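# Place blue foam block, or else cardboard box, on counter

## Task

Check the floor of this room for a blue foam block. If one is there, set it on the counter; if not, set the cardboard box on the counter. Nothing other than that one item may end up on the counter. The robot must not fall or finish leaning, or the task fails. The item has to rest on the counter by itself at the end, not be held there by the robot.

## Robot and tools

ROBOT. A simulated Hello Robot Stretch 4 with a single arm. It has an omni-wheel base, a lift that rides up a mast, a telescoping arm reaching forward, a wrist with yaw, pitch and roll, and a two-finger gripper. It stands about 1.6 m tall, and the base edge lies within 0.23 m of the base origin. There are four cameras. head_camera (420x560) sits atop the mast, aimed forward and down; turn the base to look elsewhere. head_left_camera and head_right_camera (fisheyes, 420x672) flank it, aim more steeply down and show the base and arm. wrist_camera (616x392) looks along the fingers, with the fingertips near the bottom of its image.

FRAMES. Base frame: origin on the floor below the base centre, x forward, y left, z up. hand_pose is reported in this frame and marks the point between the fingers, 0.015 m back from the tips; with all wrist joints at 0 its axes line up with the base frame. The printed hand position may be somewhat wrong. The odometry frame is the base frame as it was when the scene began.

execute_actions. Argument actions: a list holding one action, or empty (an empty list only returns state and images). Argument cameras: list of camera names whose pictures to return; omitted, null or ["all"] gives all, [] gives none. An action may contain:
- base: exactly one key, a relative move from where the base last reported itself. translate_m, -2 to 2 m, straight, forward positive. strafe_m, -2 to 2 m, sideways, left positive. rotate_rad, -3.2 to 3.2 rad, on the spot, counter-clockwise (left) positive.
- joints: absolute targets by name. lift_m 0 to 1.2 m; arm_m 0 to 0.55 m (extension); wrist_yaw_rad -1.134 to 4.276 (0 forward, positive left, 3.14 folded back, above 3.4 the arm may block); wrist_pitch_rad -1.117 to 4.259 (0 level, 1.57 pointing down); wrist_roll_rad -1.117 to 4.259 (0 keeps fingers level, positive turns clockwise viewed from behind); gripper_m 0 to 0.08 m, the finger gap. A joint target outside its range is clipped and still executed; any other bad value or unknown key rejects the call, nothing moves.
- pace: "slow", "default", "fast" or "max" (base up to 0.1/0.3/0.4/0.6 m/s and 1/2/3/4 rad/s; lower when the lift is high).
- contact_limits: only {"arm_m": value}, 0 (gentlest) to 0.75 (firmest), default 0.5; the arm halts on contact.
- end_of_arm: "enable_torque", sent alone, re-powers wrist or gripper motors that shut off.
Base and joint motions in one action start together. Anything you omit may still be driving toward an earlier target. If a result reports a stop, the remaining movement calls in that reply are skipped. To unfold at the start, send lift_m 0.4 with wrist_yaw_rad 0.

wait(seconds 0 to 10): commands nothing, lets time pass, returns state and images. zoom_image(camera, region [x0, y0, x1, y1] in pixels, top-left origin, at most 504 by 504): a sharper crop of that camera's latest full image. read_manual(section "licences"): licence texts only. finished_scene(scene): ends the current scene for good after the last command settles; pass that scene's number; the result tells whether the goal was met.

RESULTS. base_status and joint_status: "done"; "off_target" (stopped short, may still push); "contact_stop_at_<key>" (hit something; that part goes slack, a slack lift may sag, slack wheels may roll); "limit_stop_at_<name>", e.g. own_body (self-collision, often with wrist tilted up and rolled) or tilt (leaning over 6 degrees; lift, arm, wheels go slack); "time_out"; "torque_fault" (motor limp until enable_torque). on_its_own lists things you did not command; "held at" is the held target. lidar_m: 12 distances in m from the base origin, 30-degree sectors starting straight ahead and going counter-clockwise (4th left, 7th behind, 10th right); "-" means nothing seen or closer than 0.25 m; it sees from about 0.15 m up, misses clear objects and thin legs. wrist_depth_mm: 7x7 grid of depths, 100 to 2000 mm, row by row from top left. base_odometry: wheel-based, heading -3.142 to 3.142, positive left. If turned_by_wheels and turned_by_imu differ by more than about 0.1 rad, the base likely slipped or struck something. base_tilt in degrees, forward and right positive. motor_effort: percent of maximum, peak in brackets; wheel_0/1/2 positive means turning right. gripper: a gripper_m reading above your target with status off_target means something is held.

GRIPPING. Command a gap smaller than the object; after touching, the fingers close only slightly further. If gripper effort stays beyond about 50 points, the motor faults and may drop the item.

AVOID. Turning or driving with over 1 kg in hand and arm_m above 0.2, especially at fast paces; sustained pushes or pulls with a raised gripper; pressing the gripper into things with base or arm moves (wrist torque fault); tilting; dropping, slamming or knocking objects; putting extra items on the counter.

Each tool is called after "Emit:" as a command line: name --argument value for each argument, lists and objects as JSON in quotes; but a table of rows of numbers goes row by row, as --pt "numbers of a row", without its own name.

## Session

Emit:
execute_actions --actions '[]'

Scene clock: 0.00 s.
base_odometry: x=+0.000 y=+0.000 heading=+0.000 (m, m, rad; odometry frame)
turned_by_wheels: +0.000 (rad since the last result)
turned_by_imu: +0.000 (rad since the last result)
base_tilt: forward=+0.1 right=+0.0 (deg)
lidar_m: 0.86 1.56 1.57 1.81 2.98 1.29 1.44 2.17 2.18 0.94 0.76 0.77
base_status: not commanded
joint_positions: lift_m=+0.206 arm_m=+0.001 wrist_yaw_rad=+3.154 wrist_pitch_rad=+0.009 wrist_roll_rad=+0.008 gripper_m=+0.040
joint_status: not commanded
motor_effort: lift_m=+21 arm_m=-1 wrist_yaw_rad=+1 wrist_pitch_rad=-9 wrist_roll_rad=-1 gripper_m=+1 wheel_0=+0 wheel_1=-1 wheel_2=+1 (%)
hand_pose: x=-0.0419 y=+0.0848 z=+0.3824 quat_wxyz=(-0.006, -0.005, +0.004, +1.000) (m; base frame)
wrist_depth_mm: - 140 224 - - - - / - 114 141 - 1464 1336 - / - 117 142 1808 1499 1336 - / 144 142 235 1863 1537 1308 - / 221 - - 1921 1576 1366 - / 222 1430 145 1336 142 1308 1255 / 222 - - - - - 976
pictures: head_camera, head_left_camera, head_right_camera, wrist_camera
Images, in order (width x height): head_camera 420x560, head_left_camera 420x672, head_right_camera 420x672, wrist_camera 616x392.

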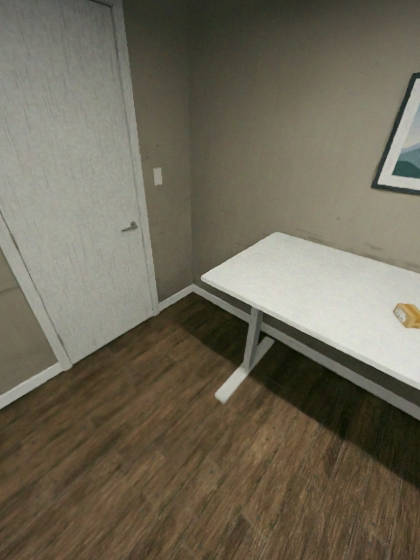

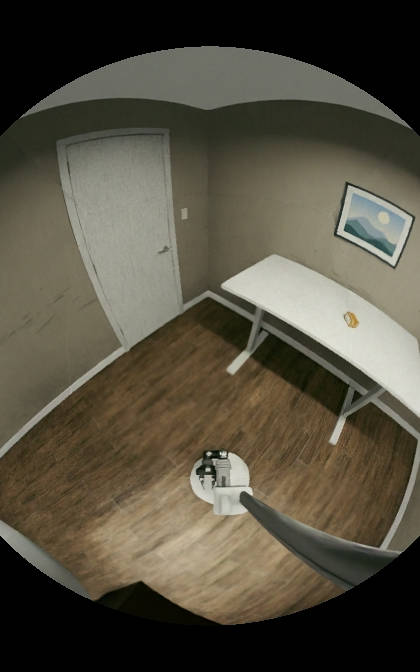

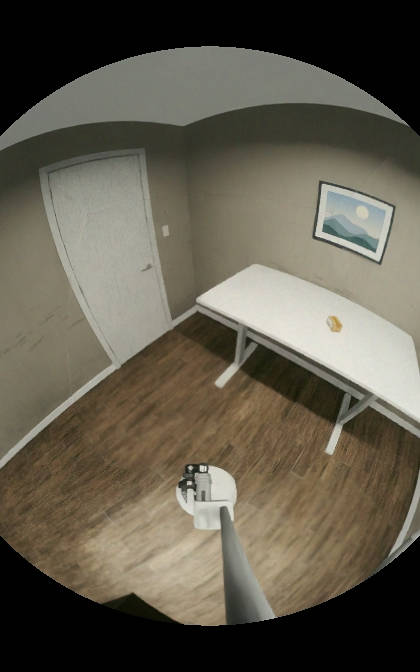

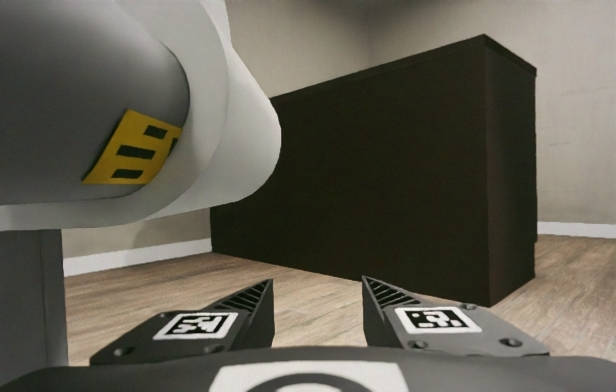

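Emit:
execute_actions --actions '[{"base":{"rotate_rad":2.1},"joints":{"lift_m":0.4,"wrist_yaw_rad":0},"pace":"fast"}]' --cameras '["head_left_camera"]'

Emit:
execute_actions --actions '[{"base":{"translate_m":2},"pace":"max"}]'

Scene clock: 4.70 s.
base_odometry: x=+0.000 y=+0.000 heading=+2.100 (m, m, rad; odometry frame)
turned_by_wheels: +2.100 (rad since the last result)
turned_by_imu: +2.068 (rad since the last result)
base_tilt: forward=+0.1 right=-0.1 (deg)
lidar_m: 3.03 1.32 1.46 2.15 2.17 0.92 0.73 0.76 0.88 1.56 1.59 1.82
base_status: done
joint_positions: lift_m=+0.400 arm_m=+0.001 wrist_yaw_rad=+0.001 wrist_pitch_rad=+0.009 wrist_roll_rad=+0.008 gripper_m=+0.040
joint_status: all done
motor_effort: lift_m=+25(27) arm_m=-1(1) wrist_yaw_rad=-1(8) wrist_pitch_rad=-10(10) wrist_roll_rad=-1(1) gripper_m=+1(1) wheel_0=-1(9) wheel_1=-1(10) wheel_2=+0(11) (%)
hand_pose: x=+0.3845 y=-0.0873 z=+0.5759 quat_wxyz=(+1.000, +0.004, +0.005, +0.000) (m; base frame)
wrist_depth_mm: - - - - - - 1576 / - - - - - - 1499 / 1160 - - - - - 1576 / 1160 - - - - - 1618 / 1118 - - - - - 1661 / 1098 - 146 1921 142 1808 1537 / 1078 - - - - - 1430
pictures: head_left_camera
Images, in order (width x height): head_left_camera 420x672.

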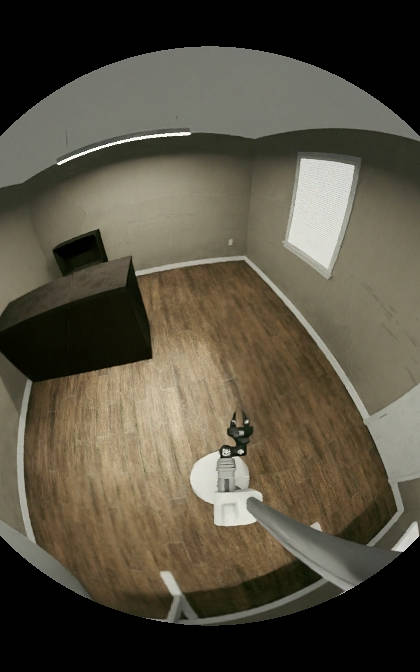

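Scene clock: 9.97 s.
base_odometry: x=-1.010 y=+1.726 heading=+2.100 (m, m, rad; odometry frame)
turned_by_wheels: +0.000 (rad since the last result)
turned_by_imu: -0.002 (rad since the last result)
base_tilt: forward=+0.1 right=-0.1 (deg)
lidar_m: 1.27 1.27 1.44 1.93 0.89 1.04 3.47 2.13 1.16 0.97 0.96 1.11
base_status: done
joint_positions: lift_m=+0.400 arm_m=+0.001 wrist_yaw_rad=+0.000 wrist_pitch_rad=+0.009 wrist_roll_rad=+0.008 gripper_m=+0.040
joint_status: not commanded
motor_effort: lift_m=+23(25) arm_m=-1(1) wrist_yaw_rad=+0(0) wrist_pitch_rad=-10(9) wrist_roll_rad=-1(1) gripper_m=+0(1) wheel_0=-1(8) wheel_1=-1(6) wheel_2=+1(13) (%)
hand_pose: x=+0.3845 y=-0.0874 z=+0.5760 quat_wxyz=(+1.000, +0.004, +0.005, +0.000) (m; base frame)
wrist_depth_mm: 960 1008 1060 1118 1205 1205 946 / 946 1025 1078 1138 1205 1229 946 / 991 1008 1060 1160 1229 1229 946 / 976 1008 1078 1138 1205 1229 976 / 960 1025 1078 1160 1229 1255 960 / 976 1008 146 1182 142 1138 960 / 976 - - - - - 946
pictures: head_camera, head_left_camera, head_right_camera, wrist_camera
Images, in order (width x height): head_camera 420x560, head_left_camera 420x672, head_right_camera 420x672, wrist_camera 616x392.

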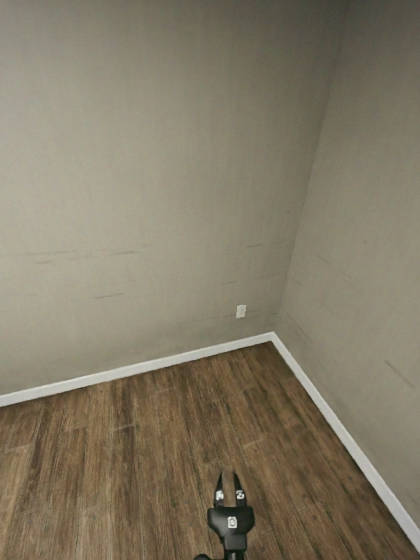

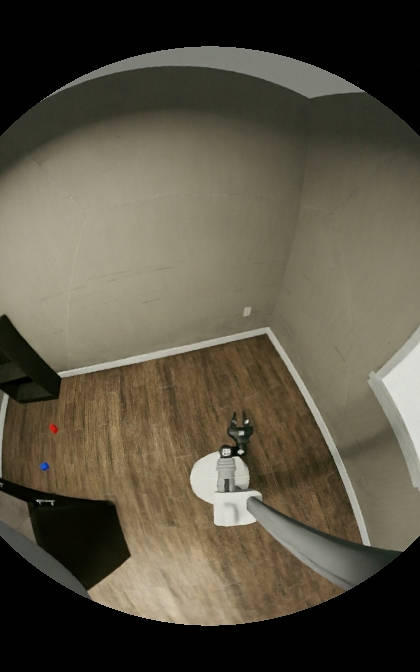

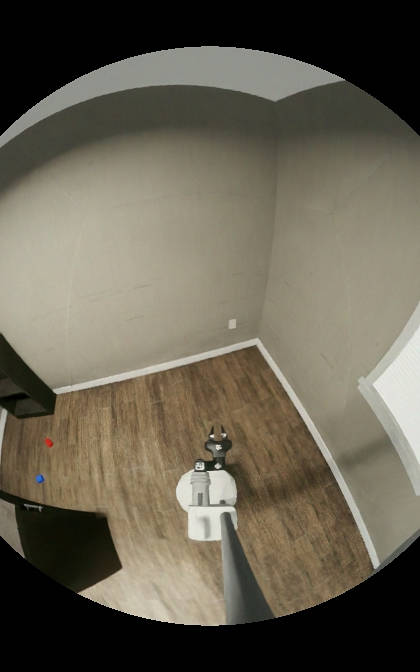

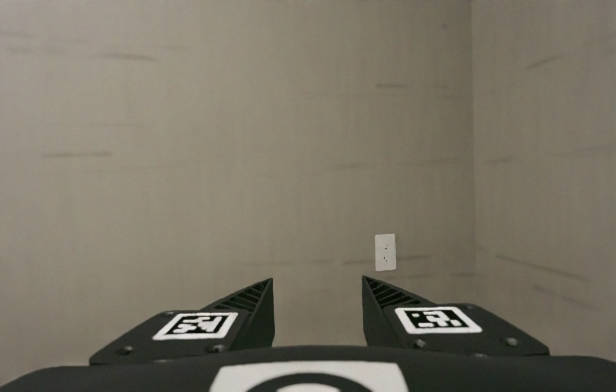

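Emit:
execute_actions --actions '[{"base":{"strafe_m":0.9},"pace":"max"}]' --cameras '[]'

Emit:
execute_actions --actions '[{"base":{"rotate_rad":1.75},"joints":{"wrist_pitch_rad":1.2,"gripper_m":0.08},"pace":"fast"}]'

Scene clock: 17.73 s.
base_odometry: x=-1.787 y=+1.272 heading=+2.100 (m, m, rad; odometry frame)
turned_by_wheels: +0.000 (rad since the last result)
turned_by_imu: +0.004 (rad since the last result)
base_tilt: forward=+0.1 right=-0.1 (deg)
lidar_m: 1.03 1.01 0.99 1.41 0.62 0.33 0.28 2.98 2.22 1.84 1.83 1.19
base_status: done
joint_positions: lift_m=+0.400 arm_m=+0.001 wrist_yaw_rad=+0.000 wrist_pitch_rad=+0.009 wrist_roll_rad=+0.008 gripper_m=+0.040
joint_status: not commanded
motor_effort: lift_m=+23(23) arm_m=-2(1) wrist_yaw_rad=+0(1) wrist_pitch_rad=-9(10) wrist_roll_rad=-1(1) gripper_m=+0(0) wheel_0=+1(12) wheel_1=-1(12) wheel_2=+1(0) (%)
hand_pose: x=+0.3845 y=-0.0874 z=+0.5760 quat_wxyz=(+1.000, +0.004, +0.005, +0.000) (m; base frame)
wrist_depth_mm: 715 768 809 854 904 976 1060 / 732 768 809 866 904 976 1042 / 732 768 809 866 917 991 1060 / 741 768 820 854 917 991 1060 / 732 788 820 866 931 1008 1060 / 741 788 146 878 142 991 1060 / 732 - - - - - 1098
pictures: none
No camera images: the call's "cameras" was empty. Leave "cameras" out to get every camera's image.

Scene clock: 19.53 s.
base_odometry: x=-1.787 y=+1.272 heading=-2.433 (m, m, rad; odometry frame)
turned_by_wheels: +1.750 (rad since the last result)
turned_by_imu: +1.724 (rad since the last result)
base_tilt: forward=+0.1 right=+0.0 (deg)
lidar_m: 1.87 0.48 0.32 0.29 2.96 1.95 1.85 1.65 1.09 1.01 1.03 1.02
base_status: done
joint_positions: lift_m=+0.400 arm_m=+0.001 wrist_yaw_rad=+0.000 wrist_pitch_rad=+1.201 wrist_roll_rad=+0.008 gripper_m=+0.080
joint_status: all done
motor_effort: lift_m=+23(24) arm_m=-1(2) wrist_yaw_rad=+1(1) wrist_pitch_rad=-2(10) wrist_roll_rad=-1(1) gripper_m=+3(3) wheel_0=+0(9) wheel_1=+2(8) wheel_2=+2(10) (%)
hand_pose: x=+0.2488 y=-0.0874 z=+0.3798 quat_wxyz=(+0.825, +0.003, +0.565, -0.002) (m; base frame)
wrist_depth_mm: 699 715 699 691 683 668 661 / 668 668 661 647 640 640 627 / 627 627 621 615 609 603 597 / 597 597 580 574 569 569 559 / 569 559 554 549 544 539 539 / 539 535 166 530 517 134 512 / - - 136 - - - -
pictures: head_camera, head_left_camera, head_right_camera, wrist_camera
Images, in order (width x height): head_camera 420x560, head_left_camera 420x672, head_right_camera 420x672, wrist_camera 616x392.

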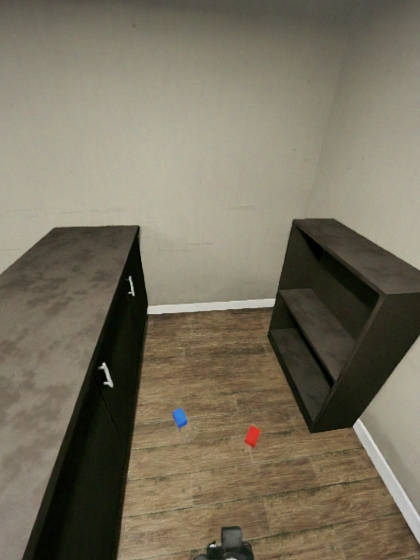

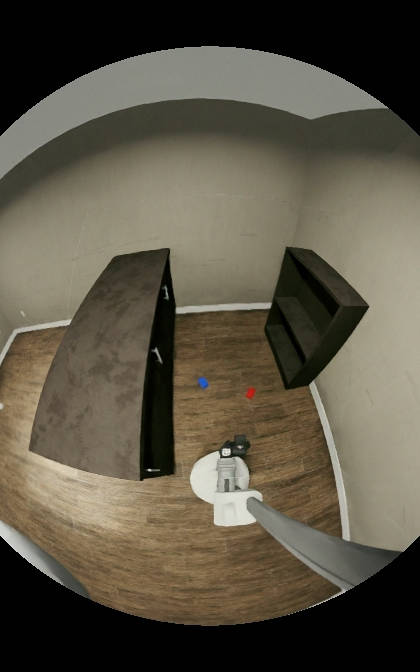

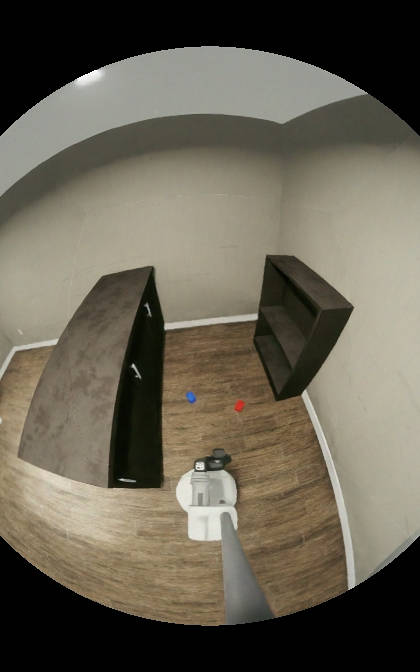

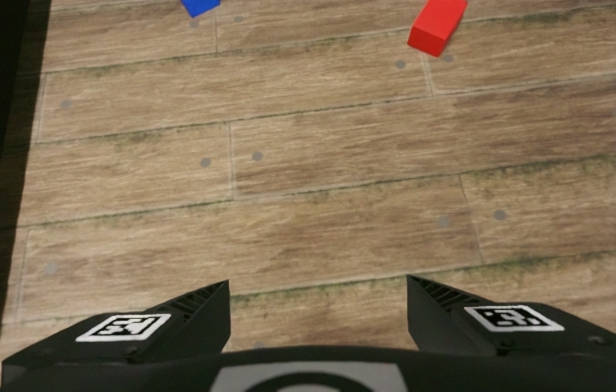

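Emit:
execute_actions --actions '[{"base":{"rotate_rad":0.31},"joints":{"arm_m":0.5,"lift_m":0.2}}]' --cameras '["head_camera","wrist_camera"]'

Scene clock: 25.00 s.
base_odometry: x=-1.787 y=+1.272 heading=-2.123 (m, m, rad; odometry frame)
turned_by_wheels: +0.310 (rad since the last result)
turned_by_imu: +0.303 (rad since the last result)
base_tilt: forward=+0.2 right=-0.1 (deg)
lidar_m: 0.68 0.35 0.29 2.95 2.24 1.85 1.87 1.24 1.00 1.00 0.99 1.34
base_status: done
joint_positions: lift_m=+0.200 arm_m=+0.499 wrist_yaw_rad=+0.000 wrist_pitch_rad=+1.201 wrist_roll_rad=+0.008 gripper_m=+0.080
joint_status: all done
motor_effort: lift_m=+16(23) arm_m=+4(5) wrist_yaw_rad=-1(1) wrist_pitch_rad=-4(5) wrist_roll_rad=-1(1) gripper_m=+2(2) wheel_0=+0(5) wheel_1=-1(7) wheel_2=+0(8) (%)
hand_pose: x=+0.7470 y=-0.0874 z=+0.1803 quat_wxyz=(+0.825, +0.003, +0.565, -0.002) (m; base frame)
wrist_depth_mm: 366 442 436 433 430 424 421 / 373 418 413 407 402 399 397 / 387 392 389 384 379 375 373 / 373 370 368 362 320 357 355 / 355 353 351 345 338 340 338 / 340 336 165 330 320 134 325 / - - 136 - - - -
pictures: head_camera, wrist_camera
Images, in order (width x height): head_camera 420x560, wrist_camera 616x392.

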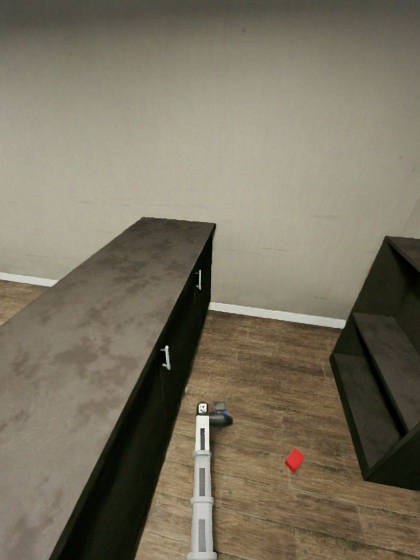

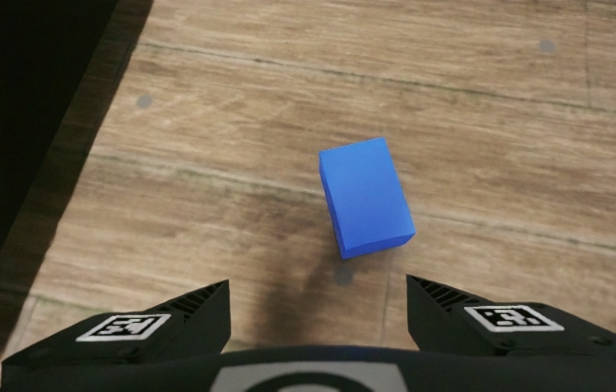

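Emit:
execute_actions --actions '[{"base":{"strafe_m":-0.04},"joints":{"arm_m":0.55,"lift_m":0.12,"wrist_roll_rad":-0.25}}]' --cameras '[]'

Emit:
execute_actions --actions '[{"base":{"translate_m":0.025}}]' --cameras '["wrist_camera"]'

Scene clock: 30.33 s.
base_odometry: x=-1.821 y=+1.293 heading=-2.123 (m, m, rad; odometry frame)
turned_by_wheels: +0.000 (rad since the last result)
turned_by_imu: -0.002 (rad since the last result)
base_tilt: forward=+0.1 right=+0.0 (deg)
lidar_m: 0.74 0.40 0.32 2.97 2.26 1.84 1.88 1.19 0.98 0.95 0.95 1.28
base_status: done
joint_positions: lift_m=+0.120 arm_m=+0.549 wrist_yaw_rad=+0.000 wrist_pitch_rad=+1.201 wrist_roll_rad=-0.250 gripper_m=+0.080
joint_status: all done
motor_effort: lift_m=+17(17) arm_m=+5(4) wrist_yaw_rad=+0(1) wrist_pitch_rad=-5(4) wrist_roll_rad=-2(6) gripper_m=+3(2) wheel_0=+1(9) wheel_1=+0(9) wheel_2=+0(0) (%)
hand_pose: x=+0.7969 y=-0.0874 z=+0.1003 quat_wxyz=(+0.819, -0.103, +0.561, +0.070) (m; base frame)
wrist_depth_mm: 312 317 322 329 334 338 342 / 297 301 304 307 315 319 324 / 279 286 289 294 298 303 306 / 268 271 274 231 278 285 290 / 254 258 260 219 266 272 274 / 244 246 166 249 214 134 264 / - - 136 - - - -
pictures: none
No camera images: the call's "cameras" was empty. Leave "cameras" out to get every camera's image.

Scene clock: 31.23 s.
base_odometry: x=-1.834 y=+1.272 heading=-2.123 (m, m, rad; odometry frame)
turned_by_wheels: +0.000 (rad since the last result)
turned_by_imu: +0.000 (rad since the last result)
base_tilt: forward=+0.1 right=+0.0 (deg)
lidar_m: 0.73 0.40 0.30 0.33 2.27 1.88 1.89 1.19 0.99 0.97 0.95 1.26
base_status: done
joint_positions: lift_m=+0.120 arm_m=+0.549 wrist_yaw_rad=+0.000 wrist_pitch_rad=+1.201 wrist_roll_rad=-0.250 gripper_m=+0.080
joint_status: not commanded
motor_effort: lift_m=+16(16) arm_m=+5(5) wrist_yaw_rad=+0(0) wrist_pitch_rad=-5(4) wrist_roll_rad=-2(2) gripper_m=+2(3) wheel_0=+1(6) wheel_1=+3(6) wheel_2=+1(7) (%)
hand_pose: x=+0.7969 y=-0.0874 z=+0.1003 quat_wxyz=(+0.819, -0.103, +0.561, +0.070) (m; base frame)
wrist_depth_mm: 312 319 324 329 334 336 343 / 297 301 304 310 314 319 324 / 281 285 289 293 297 303 304 / 267 271 274 231 279 286 289 / 255 257 260 219 265 272 274 / 244 245 166 208 208 134 264 / - - 136 - - - -
pictures: wrist_camera
Images, in order (width x height): wrist_camera 616x392.

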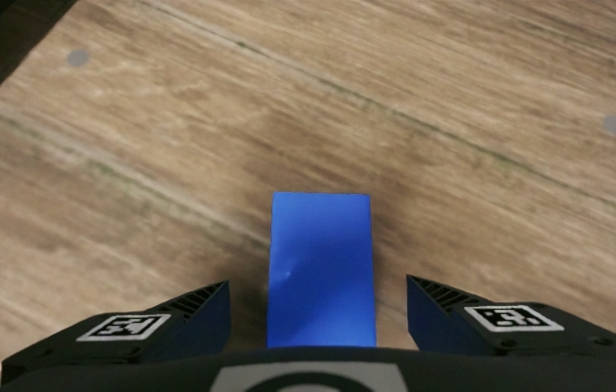

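Emit:
execute_actions --actions '[{"joints":{"lift_m":0.053}}]' --cameras '["wrist_camera"]'

Emit:
execute_actions --actions '[{"joints":{"gripper_m":0.03}}]' --cameras '[]'

Emit:
execute_actions --actions '[{"joints":{"lift_m":1.05,"arm_m":0.45},"pace":"fast"}]' --cameras '["wrist_camera","head_right_camera"]'

Scene clock: 35.10 s.
base_odometry: x=-1.834 y=+1.272 heading=-2.123 (m, m, rad; odometry frame)
turned_by_wheels: +0.000 (rad since the last result)
turned_by_imu: -0.001 (rad since the last result)
base_tilt: forward=+0.1 right=+0.0 (deg)
lidar_m: 0.74 0.40 0.32 0.31 2.28 1.88 1.90 1.19 0.97 0.98 0.97 1.28
base_status: not commanded
joint_positions: lift_m=+0.053 arm_m=+0.549 wrist_yaw_rad=+0.000 wrist_pitch_rad=+1.201 wrist_roll_rad=-0.250 gripper_m=+0.080
joint_status: all done
motor_effort: lift_m=+16(16) arm_m=+5(5) wrist_yaw_rad=+0(0) wrist_pitch_rad=-4(5) wrist_roll_rad=-2(2) gripper_m=+3(3) wheel_0=+1(1) wheel_1=+3(3) wheel_2=+1(1) (%)
hand_pose: x=+0.7969 y=-0.0874 z=+0.0333 quat_wxyz=(+0.819, -0.103, +0.561, +0.070) (m; base frame)
wrist_depth_mm: 232 236 240 244 248 251 255 / 221 224 228 230 234 237 241 / 209 212 215 217 220 224 226 / 198 201 204 159 163 212 214 / 189 192 194 151 154 202 204 / 181 182 161 144 145 134 195 / - - 136 - - - -
pictures: wrist_camera
Images, in order (width x height): wrist_camera 616x392.

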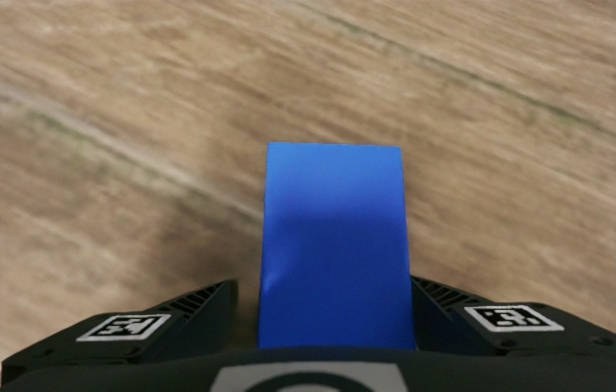

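Scene clock: 36.10 s.
base_odometry: x=-1.834 y=+1.272 heading=-2.123 (m, m, rad; odometry frame)
turned_by_wheels: +0.000 (rad since the last result)
turned_by_imu: +0.000 (rad since the last result)
base_tilt: forward=+0.1 right=-0.1 (deg)
lidar_m: 0.75 0.39 0.32 0.32 2.27 1.88 1.85 1.18 0.98 0.99 0.94 1.28
base_status: not commanded
joint_positions: lift_m=+0.053 arm_m=+0.549 wrist_yaw_rad=+0.000 wrist_pitch_rad=+1.201 wrist_roll_rad=-0.250 gripper_m=+0.059
joint_status: gripper_m off_target (ended at +0.059, target +0.030)
on_its_own: gripper_m is held at +0.054, not at your +0.030, by its contact guard: the fingers met something
motor_effort: lift_m=+16(16) arm_m=+5(5) wrist_yaw_rad=+1(0) wrist_pitch_rad=-4(4) wrist_roll_rad=-2(2) gripper_m=-39(48) wheel_0=+0(1) wheel_1=+3(3) wheel_2=+1(1) (%)
hand_pose: x=+0.7969 y=-0.0874 z=+0.0333 quat_wxyz=(+0.819, -0.103, +0.561, +0.070) (m; base frame)
wrist_depth_mm: 233 236 241 245 248 252 256 / 221 224 227 230 234 237 241 / 210 211 215 218 222 225 226 / 199 202 203 159 206 213 213 / 190 191 193 151 196 202 204 / 180 183 142 144 144 194 196 / 175 - - - - - -
pictures: none
No camera images: the call's "cameras" was empty. Leave "cameras" out to get every camera's image.

Scene clock: 39.67 s.
base_odometry: x=-1.834 y=+1.272 heading=-2.123 (m, m, rad; odometry frame)
turned_by_wheels: +0.000 (rad since the last result)
turned_by_imu: -0.001 (rad since the last result)
base_tilt: forward=+0.1 right=+0.0 (deg)
lidar_m: 0.76 0.41 0.32 0.31 2.27 1.88 1.90 1.19 0.99 0.96 0.95 1.28
base_status: not commanded
joint_positions: lift_m=+1.050 arm_m=+0.451 wrist_yaw_rad=+0.000 wrist_pitch_rad=+1.201 wrist_roll_rad=-0.250 gripper_m=+0.059
joint_status: all done
on_its_own: gripper_m is held at +0.054, not at your +0.030, by its contact guard: the fingers met something
motor_effort: lift_m=+26(28) arm_m=-4(5) wrist_yaw_rad=+1(0) wrist_pitch_rad=-5(5) wrist_roll_rad=-2(2) gripper_m=-40(39) wheel_0=+1(1) wheel_1=+2(3) wheel_2=+0(1) (%)
hand_pose: x=+0.6984 y=-0.0874 z=+1.0295 quat_wxyz=(+0.819, -0.103, +0.561, +0.070) (m; base frame)
wrist_depth_mm: 338 377 585 1042 1464 1366 1229 / 322 452 668 1397 1464 1430 1397 / 336 500 768 1336 1366 1366 1397 / 394 554 854 159 1281 1336 1366 / 430 627 1182 151 1255 1255 1229 / 477 634 142 144 144 1205 1138 / 496 - - - - - -
pictures: head_right_camera, wrist_camera
Images, in order (width x height): head_right_camera 420x672, wrist_camera 616x392.

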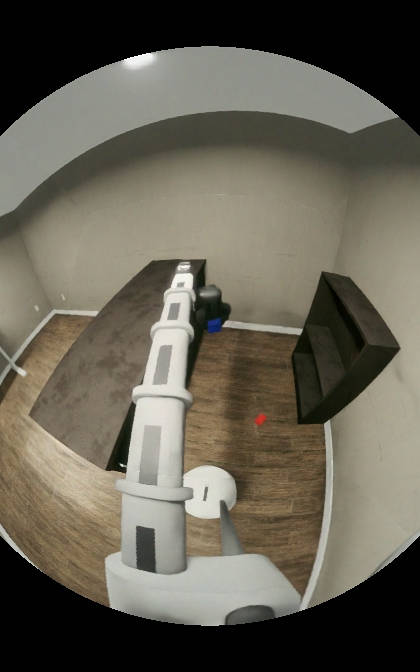

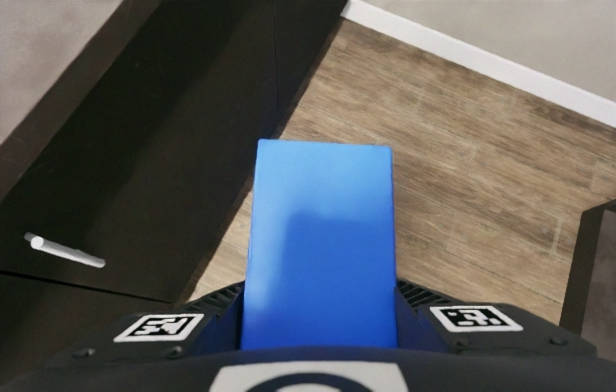

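Emit:
execute_actions --actions '[{"base":{"rotate_rad":0.8}}]' --cameras '["wrist_camera","head_right_camera"]'

Scene clock: 44.37 s.
base_odometry: x=-1.834 y=+1.272 heading=-1.323 (m, m, rad; odometry frame)
turned_by_wheels: +0.800 (rad since the last result)
turned_by_imu: +0.787 (rad since the last result)
base_tilt: forward=+0.1 right=+0.0 (deg)
lidar_m: 0.34 0.32 2.83 1.97 1.87 1.46 1.04 0.96 0.93 0.93 1.54 0.51
base_status: done
joint_positions: lift_m=+1.050 arm_m=+0.451 wrist_yaw_rad=+0.000 wrist_pitch_rad=+1.201 wrist_roll_rad=-0.250 gripper_m=+0.059
joint_status: not commanded
on_its_own: gripper_m is held at +0.054, not at your +0.030, by its contact guard: the fingers met something
motor_effort: lift_m=+25(25) arm_m=-4(4) wrist_yaw_rad=+0(0) wrist_pitch_rad=-5(5) wrist_roll_rad=-2(2) gripper_m=-40(39) wheel_0=+1(6) wheel_1=-3(8) wheel_2=+1(7) (%)
hand_pose: x=+0.6984 y=-0.0874 z=+1.0295 quat_wxyz=(+0.818, -0.103, +0.561, +0.070) (m; base frame)
wrist_depth_mm: 336 342 347 353 355 362 370 / 320 324 327 334 338 342 345 / 300 306 310 315 319 322 327 / 287 291 294 159 298 307 310 / 273 278 279 151 283 293 294 / 262 266 142 144 144 281 281 / 254 - - - - - -
pictures: head_right_camera, wrist_camera
Images, in order (width x height): head_right_camera 420x672, wrist_camera 616x392.

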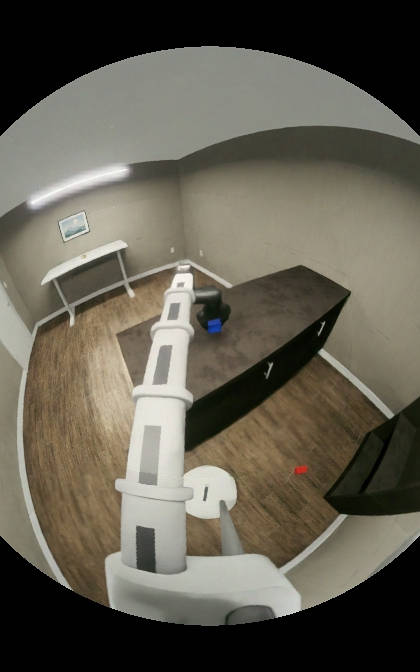

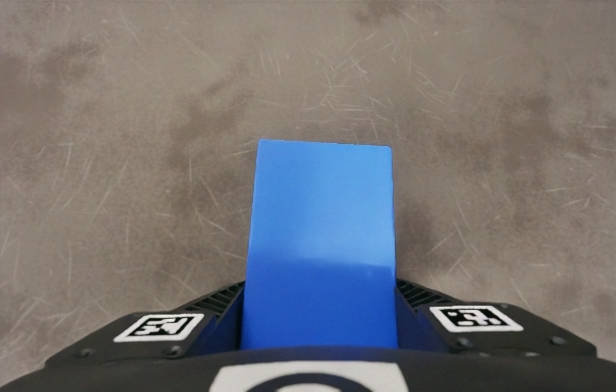

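Emit:
execute_actions --actions '[{"joints":{"lift_m":0.967}}]' --cameras '[]'

Emit:
execute_actions --actions '[{"joints":{"gripper_m":0.08}}]' --cameras '[]'

Emit:
execute_actions --actions '[{"joints":{"lift_m":1.06},"pace":"fast"}]' --cameras '["wrist_camera"]'

Scene clock: 51.50 s.
base_odometry: x=-1.834 y=+1.272 heading=-1.323 (m, m, rad; odometry frame)
turned_by_wheels: +0.000 (rad since the last result)
turned_by_imu: -0.002 (rad since the last result)
base_tilt: forward=+0.1 right=+0.0 (deg)
lidar_m: 0.34 0.30 2.83 1.96 1.88 1.47 1.03 0.97 0.94 0.94 1.53 0.50
base_status: not commanded
joint_positions: lift_m=+0.967 arm_m=+0.451 wrist_yaw_rad=+0.000 wrist_pitch_rad=+1.201 wrist_roll_rad=-0.250 gripper_m=+0.059
joint_status: all done
on_its_own: gripper_m is held at +0.054, not at your +0.030, by its contact guard: the fingers met something
motor_effort: lift_m=+17(24) arm_m=-4(4) wrist_yaw_rad=+0(0) wrist_pitch_rad=-6(5) wrist_roll_rad=-2(2) gripper_m=-40(40) wheel_0=+1(0) wheel_1=-3(3) wheel_2=+1(1) (%)
hand_pose: x=+0.6984 y=-0.0874 z=+0.9473 quat_wxyz=(+0.818, -0.103, +0.561, +0.070) (m; base frame)
wrist_depth_mm: 237 241 245 249 252 256 260 / 225 229 230 236 237 242 245 / 213 216 219 222 224 229 231 / 202 206 207 159 210 216 219 / 193 196 198 151 201 205 208 / 185 187 142 144 144 198 199 / 179 - - - - - -
pictures: none
No camera images: the call's "cameras" was empty. Leave "cameras" out to get every camera's image.

Scene clock: 52.43 s.
base_odometry: x=-1.834 y=+1.272 heading=-1.323 (m, m, rad; odometry frame)
turned_by_wheels: +0.000 (rad since the last result)
turned_by_imu: +0.000 (rad since the last result)
base_tilt: forward=+0.1 right=+0.0 (deg)
lidar_m: 0.35 0.32 2.81 1.98 1.88 1.44 1.04 0.96 0.98 0.95 1.52 0.52
base_status: not commanded
joint_positions: lift_m=+0.967 arm_m=+0.451 wrist_yaw_rad=+0.000 wrist_pitch_rad=+1.201 wrist_roll_rad=-0.250 gripper_m=+0.080
joint_status: all done
motor_effort: lift_m=+17(16) arm_m=-4(4) wrist_yaw_rad=+0(1) wrist_pitch_rad=-5(5) wrist_roll_rad=-2(2) gripper_m=+3(37) wheel_0=+1(1) wheel_1=-3(3) wheel_2=+1(1) (%)
hand_pose: x=+0.6984 y=-0.0874 z=+0.9473 quat_wxyz=(+0.818, -0.103, +0.561, +0.070) (m; base frame)
wrist_depth_mm: 238 242 246 250 253 256 260 / 225 229 231 236 238 241 245 / 213 217 219 222 226 229 231 / 202 206 207 163 210 216 219 / 193 196 197 155 169 206 208 / 185 186 153 148 149 134 200 / - - 136 - - - -
pictures: none
No camera images: the call's "cameras" was empty. Leave "cameras" out to get every camera's image.

Scene clock: 53.57 s.
base_odometry: x=-1.834 y=+1.272 heading=-1.323 (m, m, rad; odometry frame)
turned_by_wheels: +0.000 (rad since the last result)
turned_by_imu: +0.000 (rad since the last result)
base_tilt: forward=+0.1 right=+0.0 (deg)
lidar_m: 0.34 0.30 2.82 1.97 1.87 1.48 1.03 0.98 0.98 0.96 1.51 0.54
base_status: not commanded
joint_positions: lift_m=+1.060 arm_m=+0.451 wrist_yaw_rad=+0.000 wrist_pitch_rad=+1.201 wrist_roll_rad=-0.250 gripper_m=+0.080
joint_status: all done
motor_effort: lift_m=+25(27) arm_m=-5(4) wrist_yaw_rad=+1(1) wrist_pitch_rad=-5(5) wrist_roll_rad=-2(2) gripper_m=+2(2) wheel_0=+1(1) wheel_1=-3(3) wheel_2=+1(1) (%)
hand_pose: x=+0.6984 y=-0.0874 z=+1.0395 quat_wxyz=(+0.818, -0.103, +0.561, +0.070) (m; base frame)
wrist_depth_mm: 349 355 362 368 373 379 382 / 330 336 340 345 351 357 362 / 314 319 322 327 330 334 340 / 298 301 304 307 312 319 320 / 283 287 289 248 300 301 306 / 270 273 166 236 277 134 296 / - - 136 - - - -
pictures: wrist_camera
Images, in order (width x height): wrist_camera 616x392.

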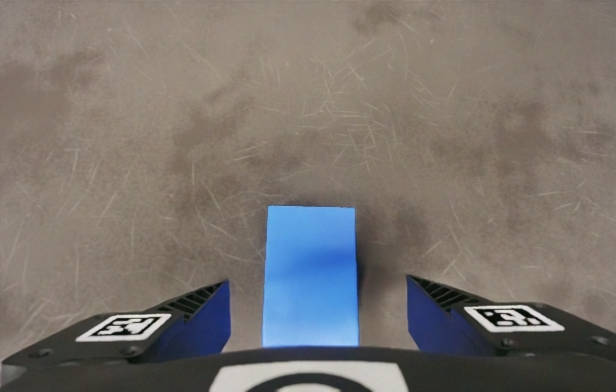

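Emit:
finished_scene --scene 2

The scene is finished: the task was done.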